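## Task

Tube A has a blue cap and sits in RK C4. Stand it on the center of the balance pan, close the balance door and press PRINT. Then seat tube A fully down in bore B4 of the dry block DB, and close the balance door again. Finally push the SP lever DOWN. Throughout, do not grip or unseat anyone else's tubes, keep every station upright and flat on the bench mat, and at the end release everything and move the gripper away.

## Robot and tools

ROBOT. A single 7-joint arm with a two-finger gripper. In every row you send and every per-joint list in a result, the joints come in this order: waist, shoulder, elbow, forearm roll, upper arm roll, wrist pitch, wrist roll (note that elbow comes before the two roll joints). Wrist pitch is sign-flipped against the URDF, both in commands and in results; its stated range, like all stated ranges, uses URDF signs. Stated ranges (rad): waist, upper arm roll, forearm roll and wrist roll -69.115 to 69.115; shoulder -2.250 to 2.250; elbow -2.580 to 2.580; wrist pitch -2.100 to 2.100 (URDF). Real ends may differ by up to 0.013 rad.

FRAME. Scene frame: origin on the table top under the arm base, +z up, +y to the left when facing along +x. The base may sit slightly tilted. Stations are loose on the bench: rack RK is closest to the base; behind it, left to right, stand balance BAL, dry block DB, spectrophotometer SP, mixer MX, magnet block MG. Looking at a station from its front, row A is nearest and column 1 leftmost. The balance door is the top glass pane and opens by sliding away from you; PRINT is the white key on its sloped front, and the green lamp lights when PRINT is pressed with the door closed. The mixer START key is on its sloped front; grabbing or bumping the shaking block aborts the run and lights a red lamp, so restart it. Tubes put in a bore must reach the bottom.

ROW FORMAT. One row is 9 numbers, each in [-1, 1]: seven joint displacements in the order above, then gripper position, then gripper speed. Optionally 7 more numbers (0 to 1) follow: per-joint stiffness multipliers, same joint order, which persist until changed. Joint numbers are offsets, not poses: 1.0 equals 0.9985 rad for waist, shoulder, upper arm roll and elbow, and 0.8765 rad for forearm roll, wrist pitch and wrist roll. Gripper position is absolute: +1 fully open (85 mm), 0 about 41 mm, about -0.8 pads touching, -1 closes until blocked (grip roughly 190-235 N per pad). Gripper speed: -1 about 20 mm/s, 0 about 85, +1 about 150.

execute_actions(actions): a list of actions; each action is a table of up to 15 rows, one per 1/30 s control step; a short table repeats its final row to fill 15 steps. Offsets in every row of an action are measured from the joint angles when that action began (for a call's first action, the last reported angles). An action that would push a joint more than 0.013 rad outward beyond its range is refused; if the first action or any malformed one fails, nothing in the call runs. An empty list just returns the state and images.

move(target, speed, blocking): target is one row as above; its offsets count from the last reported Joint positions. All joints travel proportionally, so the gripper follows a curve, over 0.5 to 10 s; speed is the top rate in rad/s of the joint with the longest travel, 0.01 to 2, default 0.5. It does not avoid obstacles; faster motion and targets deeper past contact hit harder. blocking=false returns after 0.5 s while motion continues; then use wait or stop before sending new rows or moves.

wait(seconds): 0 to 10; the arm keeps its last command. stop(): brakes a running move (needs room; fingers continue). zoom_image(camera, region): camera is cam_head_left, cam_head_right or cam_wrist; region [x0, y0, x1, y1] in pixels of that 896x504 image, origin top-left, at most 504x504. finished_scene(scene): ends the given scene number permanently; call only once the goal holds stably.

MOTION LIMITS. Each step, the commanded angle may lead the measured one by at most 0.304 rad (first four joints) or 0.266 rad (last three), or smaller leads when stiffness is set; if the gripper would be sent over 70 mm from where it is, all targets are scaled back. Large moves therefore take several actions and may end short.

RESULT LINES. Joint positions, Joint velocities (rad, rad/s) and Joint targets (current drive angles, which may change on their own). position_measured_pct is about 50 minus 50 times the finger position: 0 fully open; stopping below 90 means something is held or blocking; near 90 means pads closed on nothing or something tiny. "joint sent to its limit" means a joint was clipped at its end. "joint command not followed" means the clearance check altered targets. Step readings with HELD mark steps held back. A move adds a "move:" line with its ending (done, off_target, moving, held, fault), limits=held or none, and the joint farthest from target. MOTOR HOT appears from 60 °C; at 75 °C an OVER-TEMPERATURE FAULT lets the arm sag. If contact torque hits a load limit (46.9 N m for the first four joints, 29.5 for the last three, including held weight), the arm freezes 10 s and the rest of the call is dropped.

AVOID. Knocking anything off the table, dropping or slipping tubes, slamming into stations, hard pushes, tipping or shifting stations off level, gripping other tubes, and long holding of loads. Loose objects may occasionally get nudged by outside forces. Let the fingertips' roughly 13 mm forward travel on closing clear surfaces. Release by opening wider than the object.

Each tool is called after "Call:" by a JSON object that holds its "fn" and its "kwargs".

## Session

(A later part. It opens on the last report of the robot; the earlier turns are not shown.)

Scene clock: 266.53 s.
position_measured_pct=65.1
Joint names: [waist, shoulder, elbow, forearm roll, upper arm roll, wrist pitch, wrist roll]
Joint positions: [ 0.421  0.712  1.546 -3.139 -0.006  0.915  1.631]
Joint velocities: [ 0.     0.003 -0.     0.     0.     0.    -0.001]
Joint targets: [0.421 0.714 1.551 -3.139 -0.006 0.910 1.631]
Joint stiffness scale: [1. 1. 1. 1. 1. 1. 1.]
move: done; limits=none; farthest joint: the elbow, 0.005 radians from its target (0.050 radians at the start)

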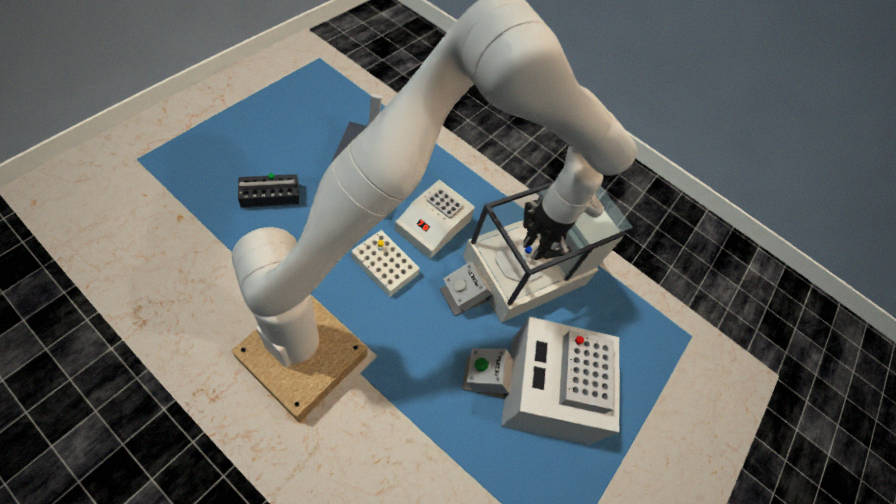

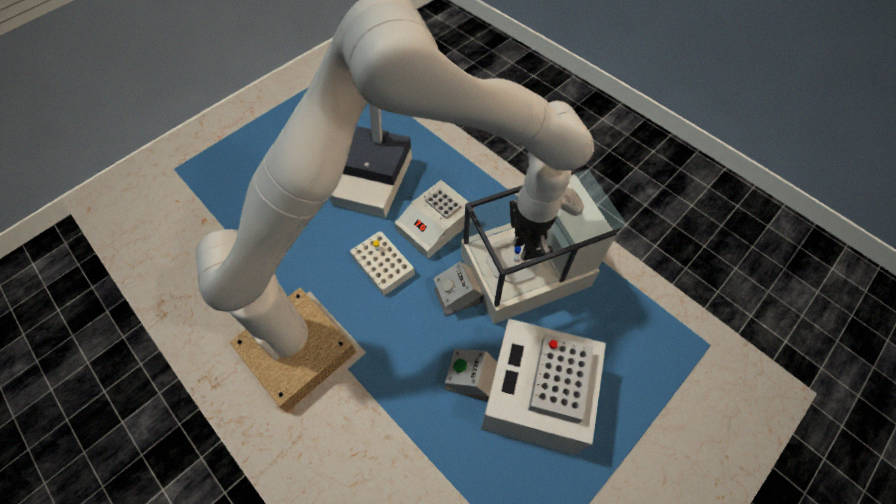

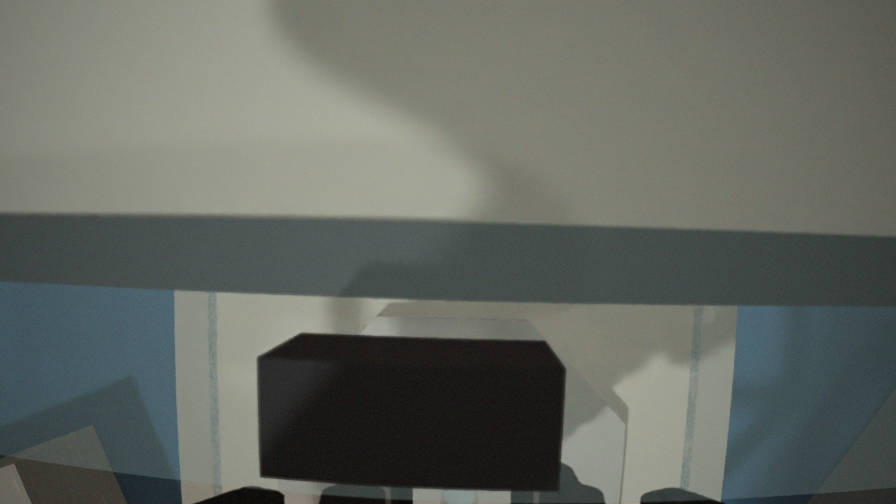

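Call:
{"fn": "move", "kwargs": {"target": [0,0.002,0.009,0,0,-0.006,0,-0.3,0], "speed": 0.05}}

Call:
{"fn": "move", "kwargs": {"target": [0,0,0,0,0,0,0,-0.8,-0.5]}}

Call:
{"fn": "move", "kwargs": {"target": [0,-0.06,-0.05,0,0,0.13,0,-0.8,0], "speed": 0.2}}

Call:
{"fn": "move", "kwargs": {"target": [0,-0.135,-0.217,0,0,0.404,0,-0.8,0]}}

Scene clock: 274.97 s.
position_measured_pct=65.1
Joint names: [waist, shoulder, elbow, forearm roll, upper arm roll, wrist pitch, wrist roll]
Joint positions: [ 0.421  0.712  1.55  -3.139 -0.006  0.915  1.631]
Joint velocities: [-0.     0.001  0.001 -0.    -0.     0.     0.   ]
Joint targets: [0.421 0.714 1.555 -3.139 -0.006 0.910 1.631]
Joint stiffness scale: [1. 1. 1. 1. 1. 1. 1.]
move: done; limits=none; farthest joint: the elbow, 0.005 radians from its target (0.009 radians at the start)

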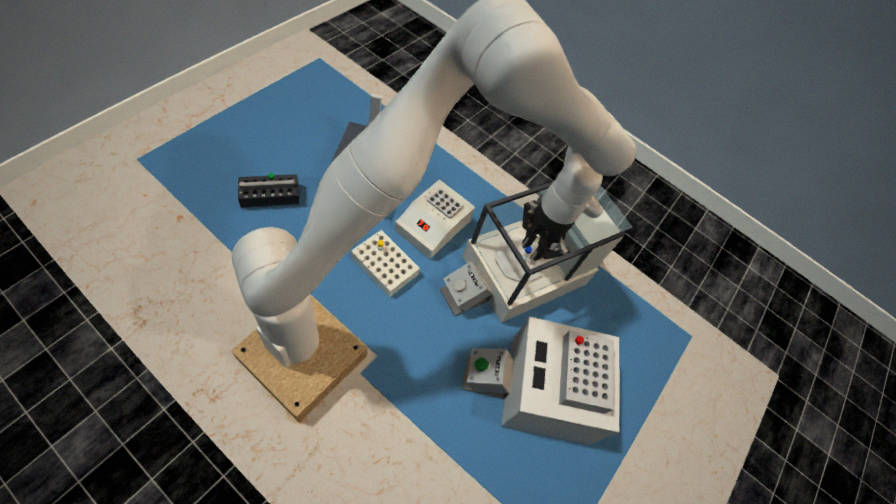

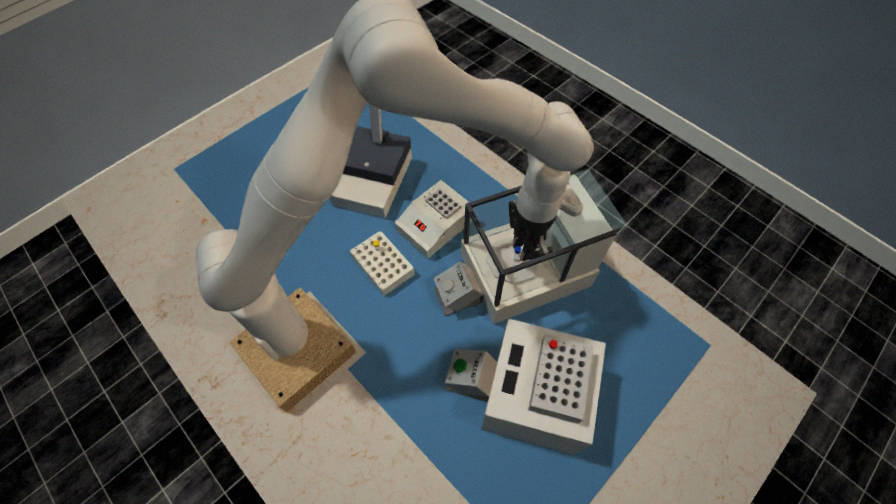

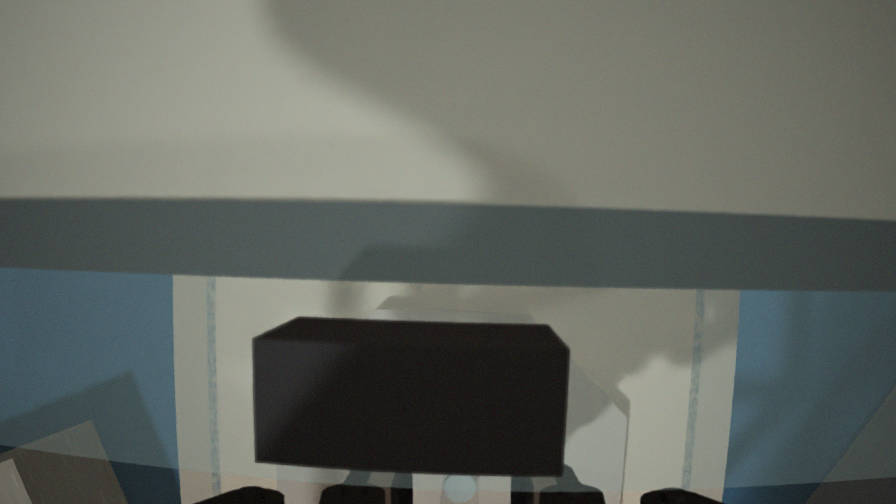

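Scene clock: 275.63 s.
position_measured_pct=83.3
Joint names: [waist, shoulder, elbow, forearm roll, upper arm roll, wrist pitch, wrist roll]
Joint positions: [ 0.421  0.712  1.55  -3.139 -0.006  0.915  1.631]
Joint velocities: [-0.002  0.     0.    -0.     0.     0.001 -0.   ]
Joint targets: [0.421 0.712 1.550 -3.139 -0.006 0.915 1.631]
Joint stiffness scale: [1. 1. 1. 1. 1. 1. 1.]
move: done; limits=none; farthest joint: the waist, 0.000 radians from its target (0.000 radians at the start)

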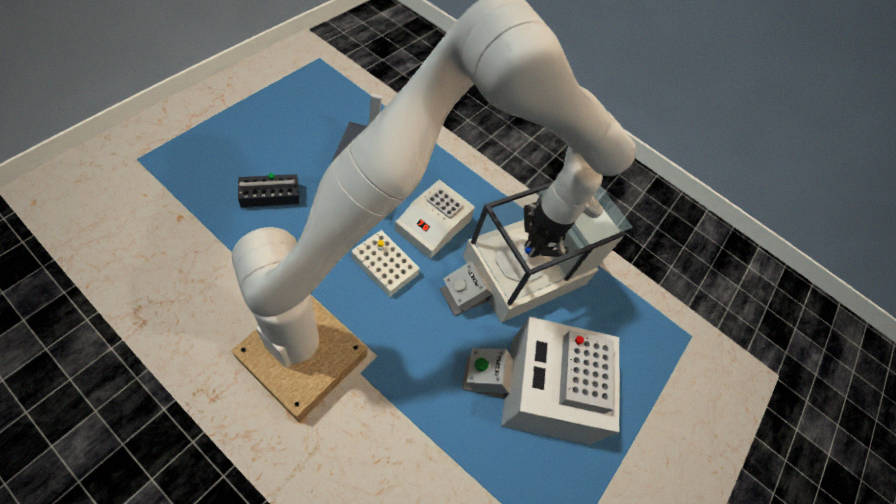

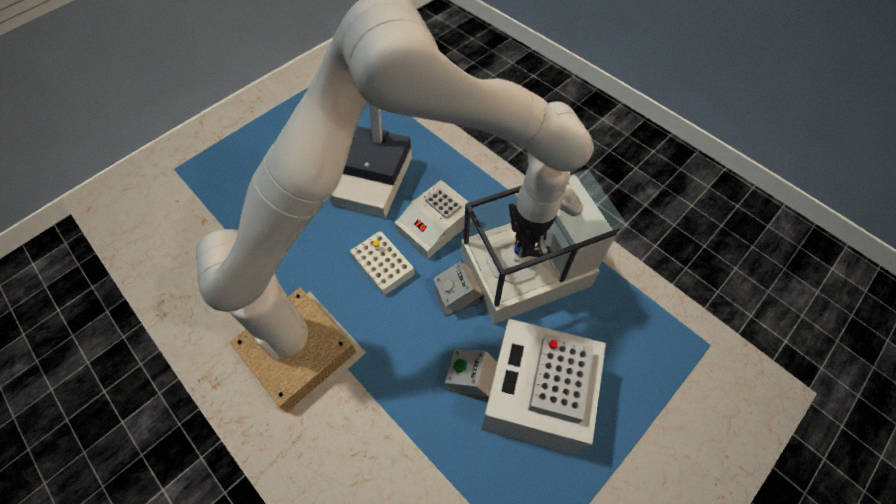

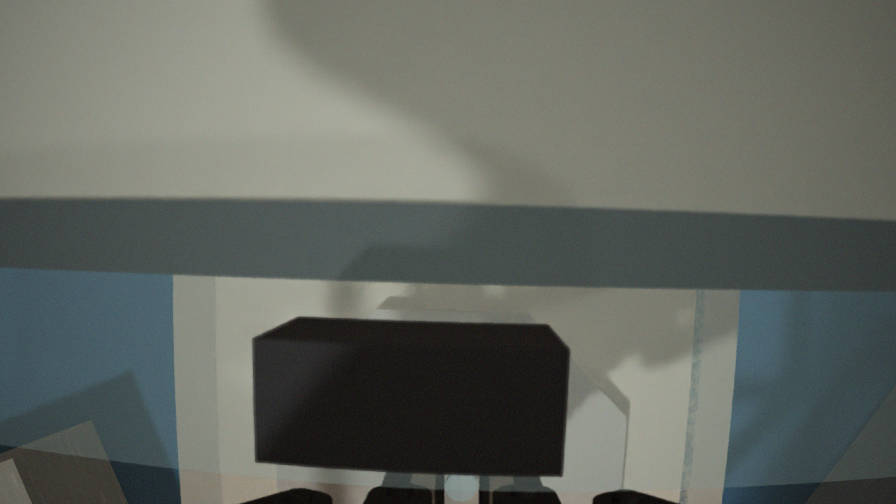

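Scene clock: 276.63 s.
position_measured_pct=83.3
Joint names: [waist, shoulder, elbow, forearm roll, upper arm roll, wrist pitch, wrist roll]
Joint positions: [ 0.421  0.654  1.505 -3.139 -0.006  1.024  1.631]
Joint velocities: [ 0.    -0.002  0.    -0.     0.     0.    -0.   ]
Joint targets: [0.421 0.652 1.500 -3.139 -0.006 1.029 1.631]
Joint stiffness scale: [1. 1. 1. 1. 1. 1. 1.]
move: done; limits=none; farthest joint: the elbow, 0.005 radians from its target (0.050 radians at the start)

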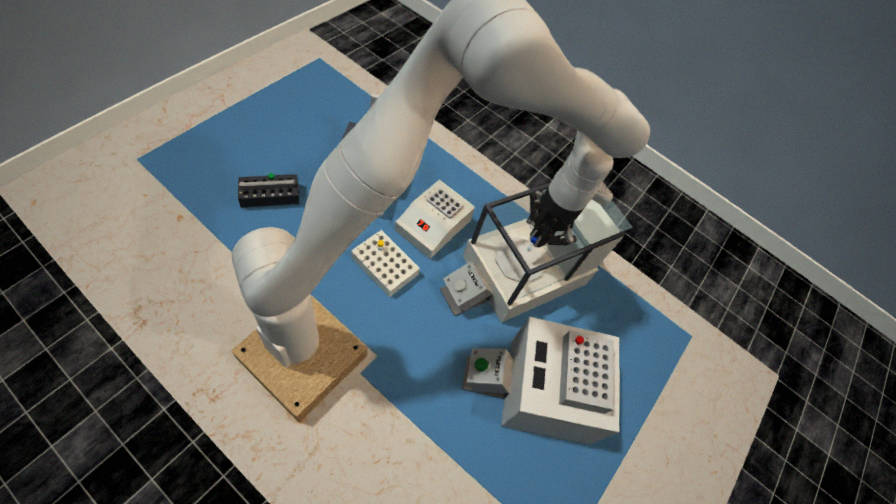

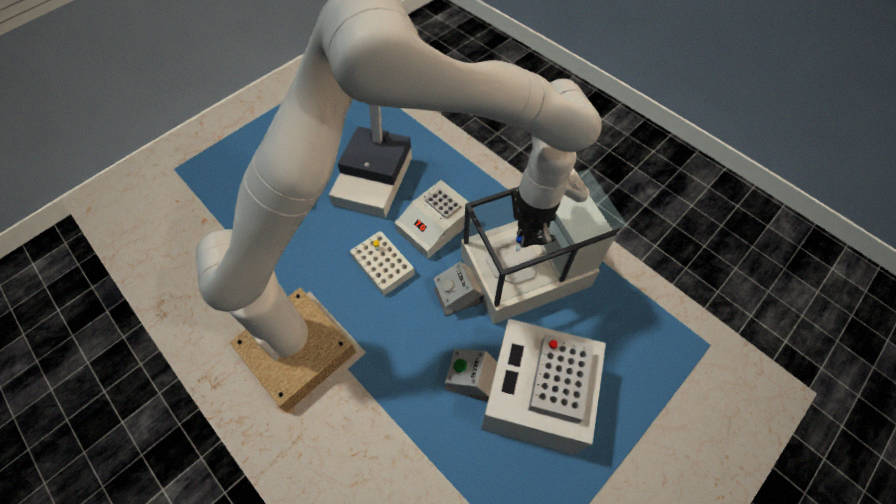

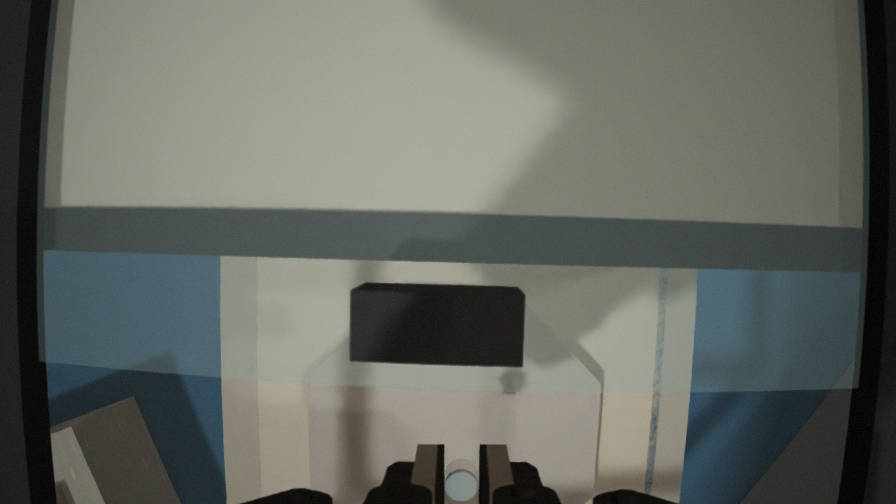

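Scene clock: 277.87 s.
position_measured_pct=83.3
Joint names: [waist, shoulder, elbow, forearm roll, upper arm roll, wrist pitch, wrist roll]
Joint positions: [ 0.421  0.522  1.294 -3.139 -0.006  1.373  1.631]
Joint velocities: [ 0.001 -0.003  0.001  0.     0.    -0.     0.   ]
Joint targets: [0.421 0.519 1.289 -3.139 -0.006 1.378 1.631]
Joint stiffness scale: [1. 1. 1. 1. 1. 1. 1.]
move: done; limits=none; farthest joint: the wrist pitch, 0.006 radians from its target (0.354 radians at the start)

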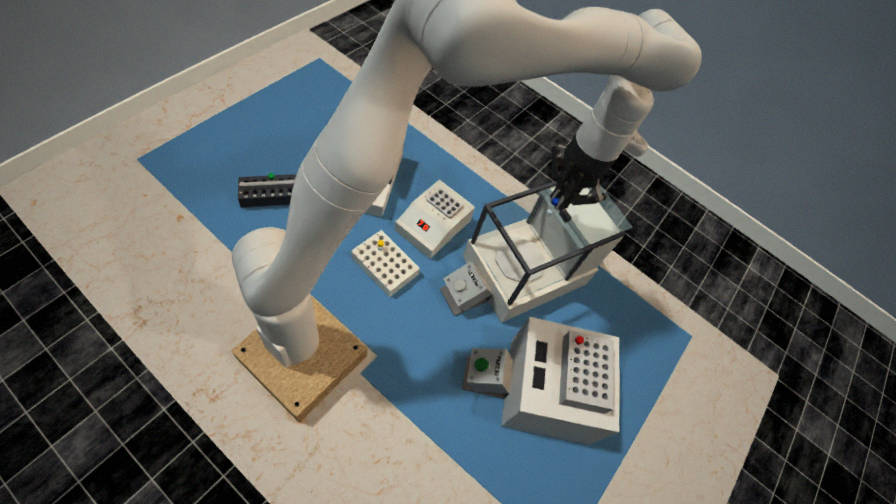

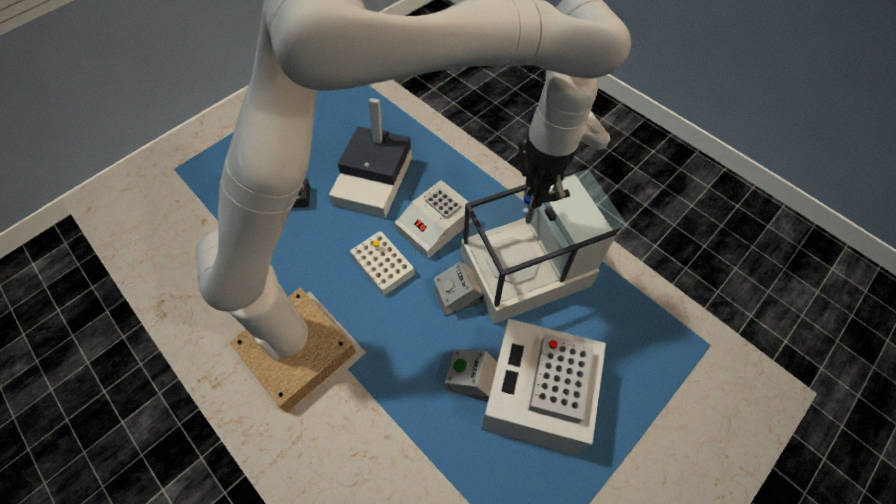

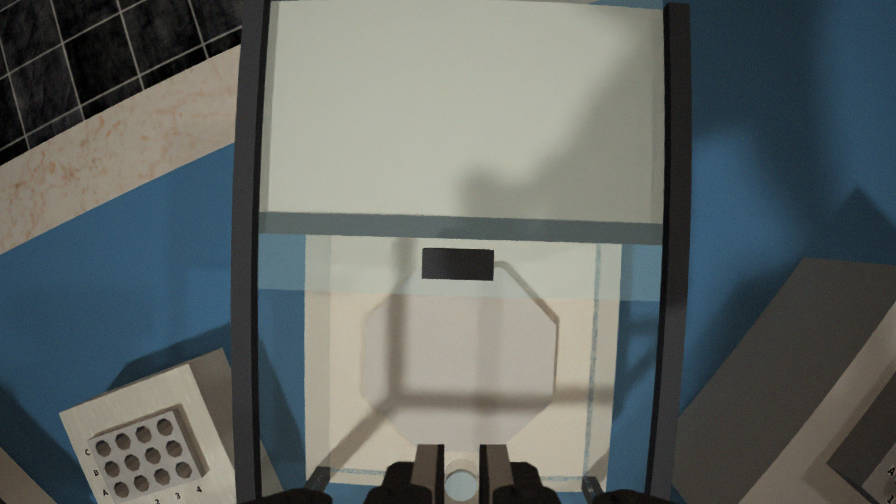

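Call:
{"fn": "move", "kwargs": {"target": [-0.383,-0.04,0.07,0,0,-0.035,0,-0.8,0]}}

Call:
{"fn": "move", "kwargs": {"target": [0,0.085,0.277,0,0,-0.42,0,-0.8,0]}}

Scene clock: 283.80 s.
position_measured_pct=83.3
Joint names: [waist, shoulder, elbow, forearm roll, upper arm roll, wrist pitch, wrist roll]
Joint positions: [ 0.042  0.484  1.359 -3.139 -0.006  1.347  1.631]
Joint velocities: [-0.002 -0.     0.    -0.     0.    -0.     0.001]
Joint targets: [0.039 0.482 1.363 -3.139 -0.006 1.342 1.631]
Joint stiffness scale: [1. 1. 1. 1. 1. 1. 1.]
move: done; limits=none; farthest joint: the elbow, 0.005 radians from its target (0.070 radians at the start)

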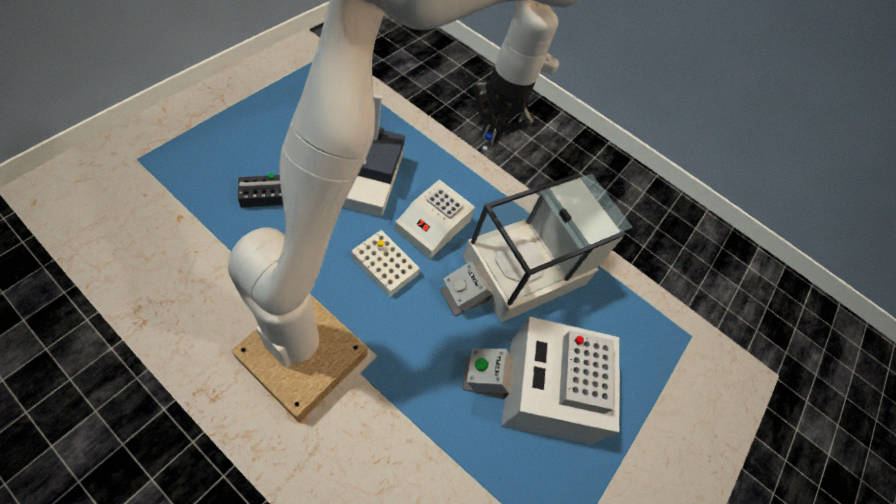

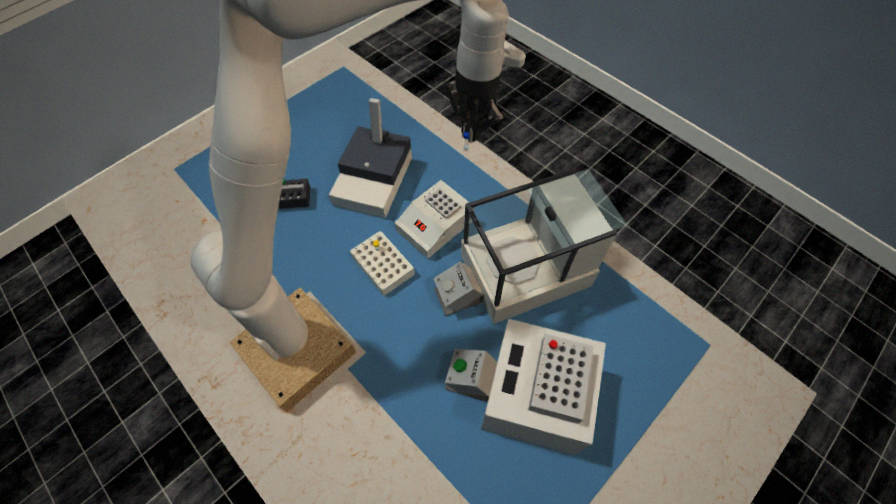

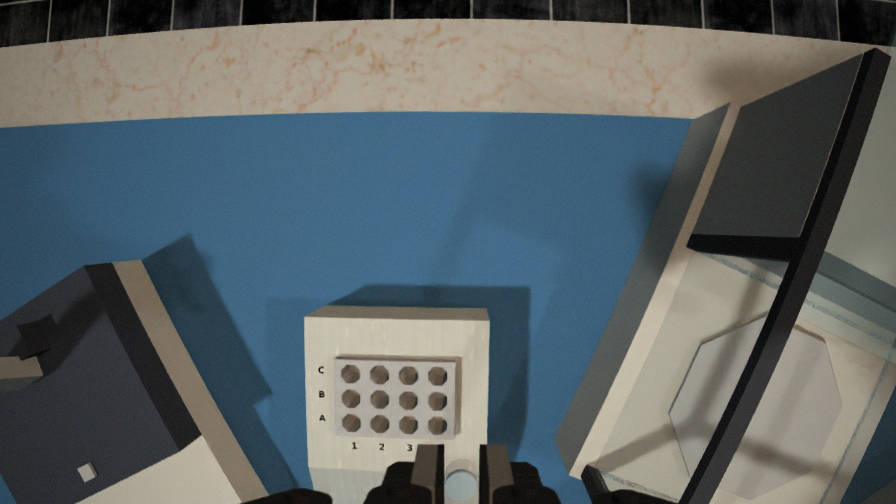

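Scene clock: 285.03 s.
position_measured_pct=83.3
Joint names: [waist, shoulder, elbow, forearm roll, upper arm roll, wrist pitch, wrist roll]
Joint positions: [ 0.042  0.566  1.63  -3.139 -0.006  0.984  1.631]
Joint velocities: [ 0.     0.002  0.001  0.    -0.001  0.    -0.   ]
Joint targets: [0.042 0.569 1.635 -3.139 -0.006 0.979 1.631]
Joint stiffness scale: [1. 1. 1. 1. 1. 1. 1.]
move: done; limits=none; farthest joint: the elbow, 0.005 radians from its target (0.277 radians at the start)

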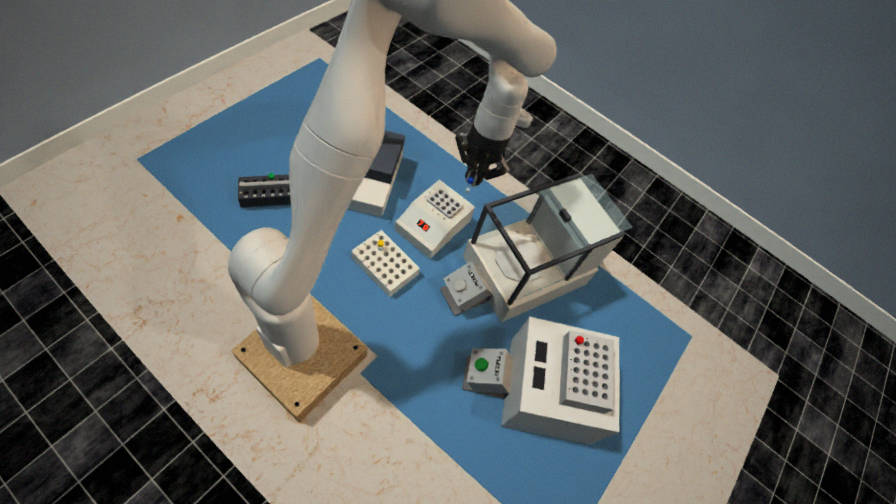

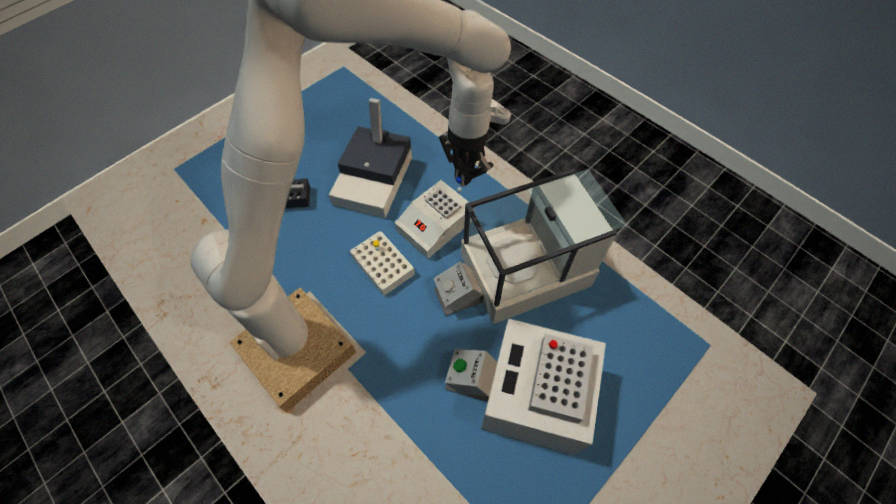

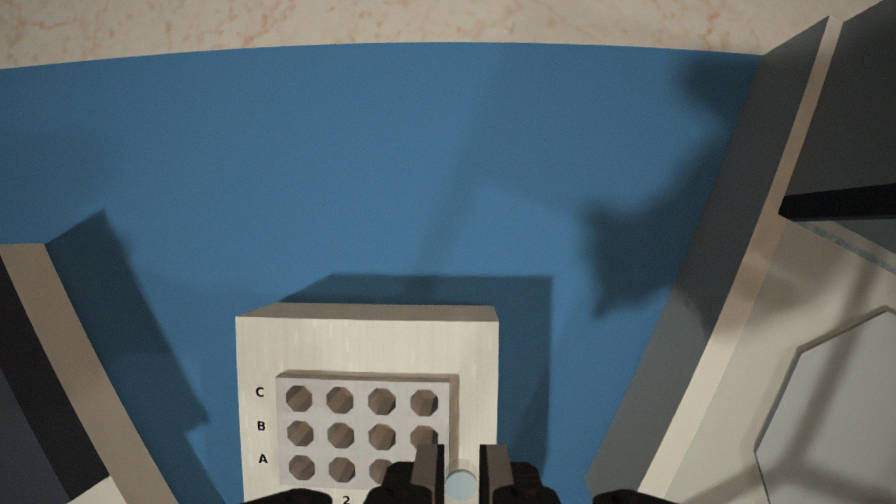

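Call:
{"fn": "move", "kwargs": {"target": [-0.039,0.038,0.127,0,0,-0.186,0,-0.8,0], "speed": 0.25}}

Scene clock: 290.37 s.
position_measured_pct=83.3
Joint names: [waist, shoulder, elbow, forearm roll, upper arm roll, wrist pitch, wrist roll]
Joint positions: [ 0.006  0.602  1.752 -3.139 -0.006  0.826  1.631]
Joint velocities: [-0.003  0.003  0.001 -0.    -0.    -0.001  0.   ]
Joint targets: [0.003 0.604 1.757 -3.139 -0.006 0.821 1.631]
Joint stiffness scale: [1. 1. 1. 1. 1. 1. 1.]
move: done; limits=none; farthest joint: the elbow, 0.005 radians from its target (0.127 radians at the start)

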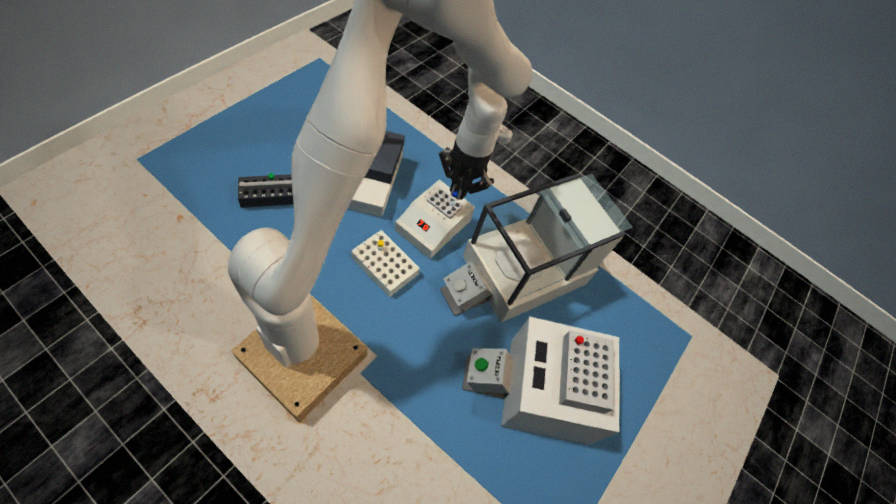

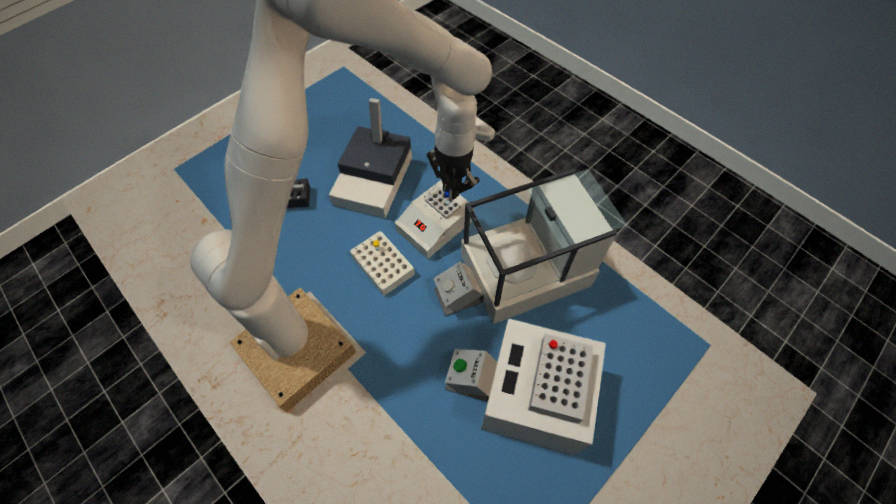

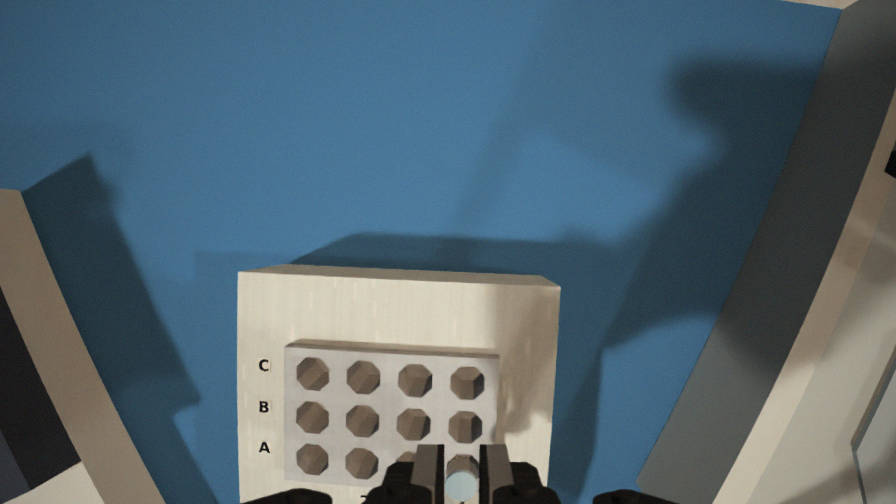

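Call:
{"fn": "move", "kwargs": {"target": [0.005,0.037,0.019,0,0,-0.062,0,-0.8,0], "speed": 0.1}}

Call:
{"fn": "zoom_image", "kwargs": {"camera": "cam_wrist", "region": [300,354,560,504]}}

Scene clock: 295.07 s.
position_measured_pct=83.3
Joint names: [waist, shoulder, elbow, forearm roll, upper arm roll, wrist pitch, wrist roll]
Joint positions: [ 0.008  0.637  1.766 -3.139 -0.006  0.777  1.631]
Joint velocities: [ 0.001  0.001 -0.     0.    -0.     0.002 -0.   ]
Joint targets: [0.011 0.639 1.771 -3.139 -0.006 0.772 1.631]
Joint stiffness scale: [1. 1. 1. 1. 1. 1. 1.]
move: done; limits=none; farthest joint: the wrist pitch, 0.006 radians from its target (0.055 radians at the start)

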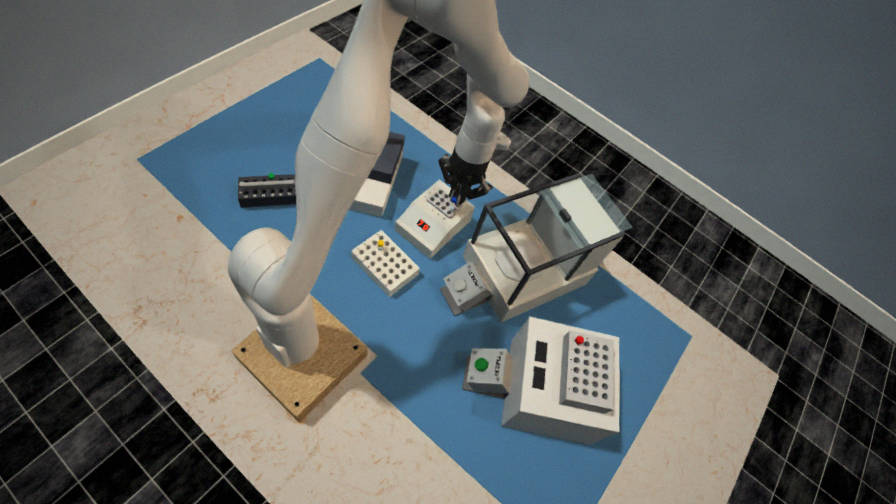

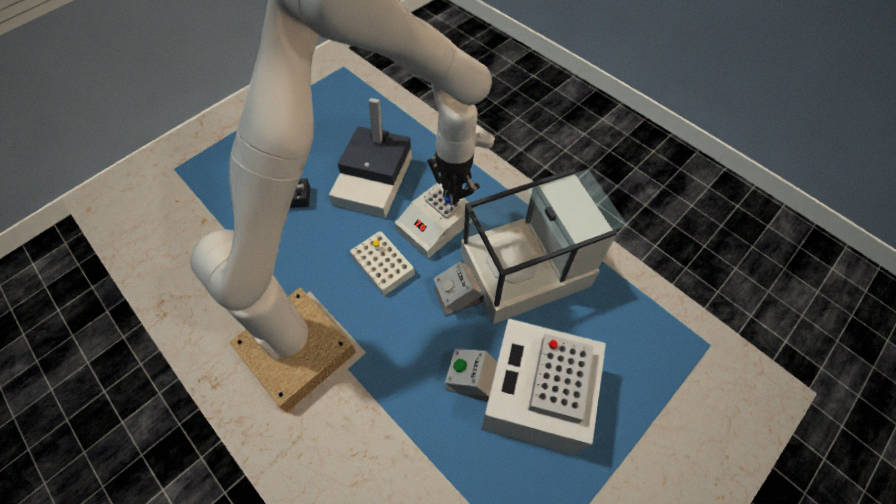

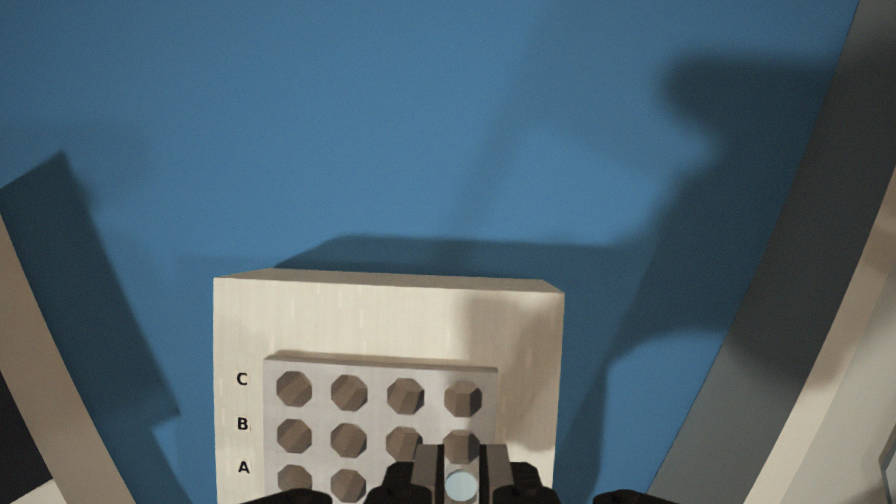

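Region (300, 354, 560, 504) of cam_wrist's 896x504 image, scaled by 1.938; it fills the top 291 rows of this view, and the rest is white.

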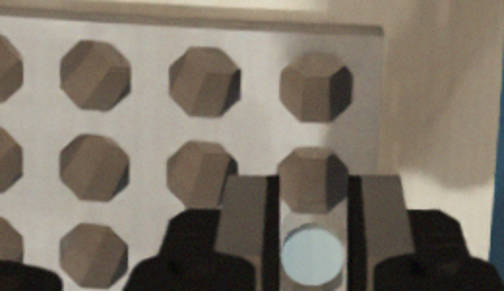

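Call:
{"fn": "zoom_image", "kwargs": {"camera": "cam_head_right", "region": [400,170,500,240]}}

Call:
{"fn": "zoom_image", "kwargs": {"camera": "cam_head_left", "region": [400,170,500,240]}}

Region (400, 170, 500, 240) of cam_head_right's 896x504 image, scaled by 5.040, with more detail than that image has; it fills the top 353 rows of this view, and the rest is white.

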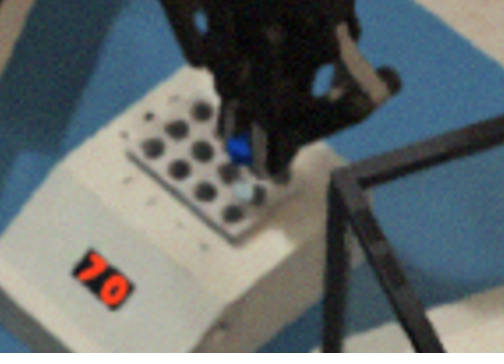

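Region (400, 170, 500, 240) of cam_head_left's 896x504 image, scaled by 5.040, with more detail than that image has; it fills the top 353 rows of this view, and the rest is white.

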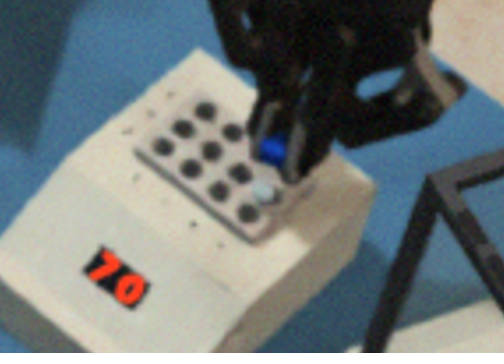

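Call:
{"fn": "move", "kwargs": {"target": [0,0.016,-0.037,0,0,0.025,0,-0.8,0], "speed": 0.06}}

Call:
{"fn": "zoom_image", "kwargs": {"camera": "cam_wrist", "region": [300,354,560,504]}}

Call:
{"fn": "zoom_image", "kwargs": {"camera": "cam_head_left", "region": [400,170,500,240]}}

Scene clock: 309.57 s.
position_measured_pct=83.3
Joint names: [waist, shoulder, elbow, forearm roll, upper arm roll, wrist pitch, wrist roll]
Joint positions: [ 0.008  0.651  1.734 -3.139 -0.006  0.794  1.631]
Joint velocities: [-0.     0.002 -0.002 -0.001  0.     0.001 -0.   ]
Joint targets: [0.008 0.653 1.729 -3.139 -0.006 0.799 1.631]
Joint stiffness scale: [1. 1. 1. 1. 1. 1. 1.]
move: done; limits=none; farthest joint: the elbow, 0.005 radians from its target (0.037 radians at the start)

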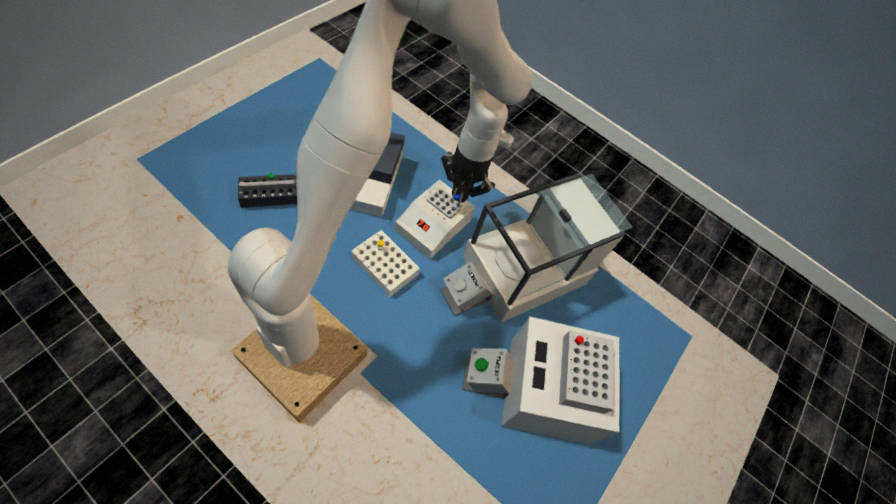

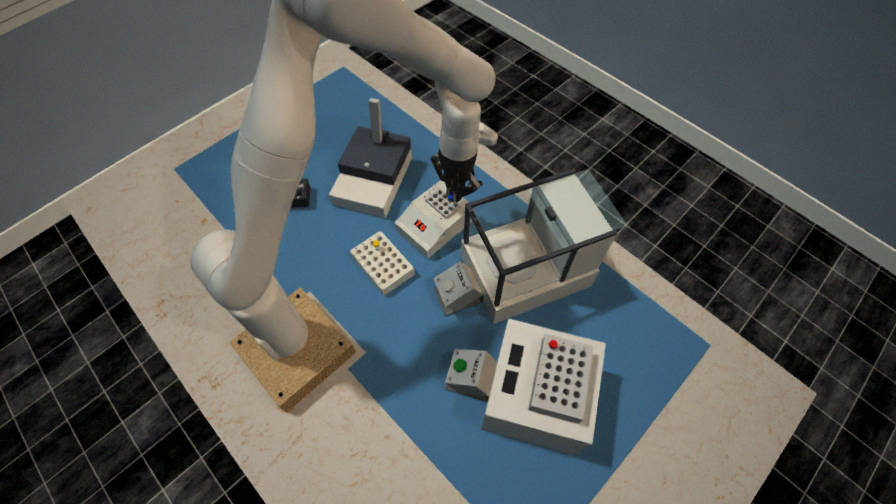

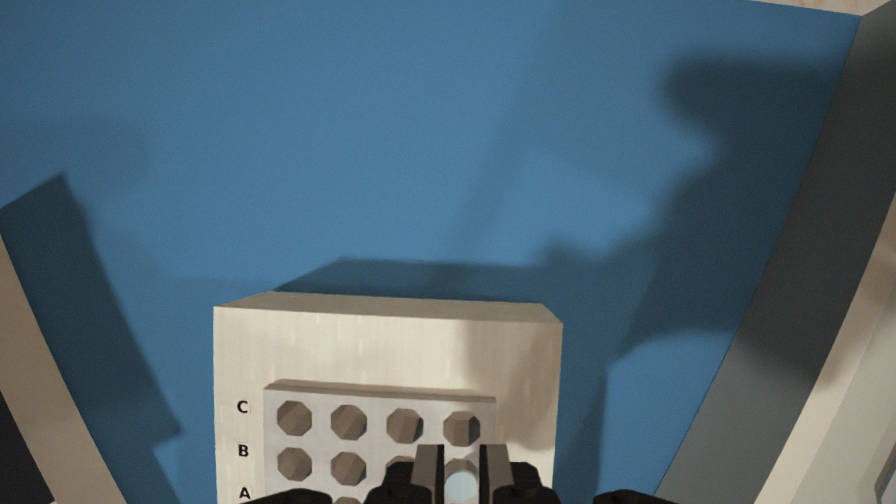

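Region (300, 354, 560, 504) of cam_wrist's 896x504 image, scaled by 1.938; it fills the top 291 rows of this view, and the rest is white.

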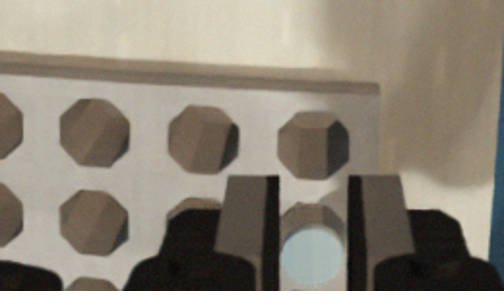

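Region (400, 170, 500, 240) of cam_head_left's 896x504 image, scaled by 5.040, with more detail than that image has; it fills the top 353 rows of this view, and the rest is white.

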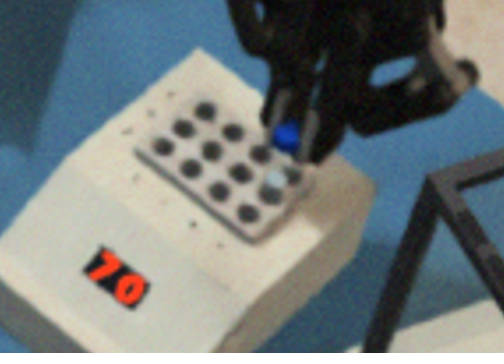

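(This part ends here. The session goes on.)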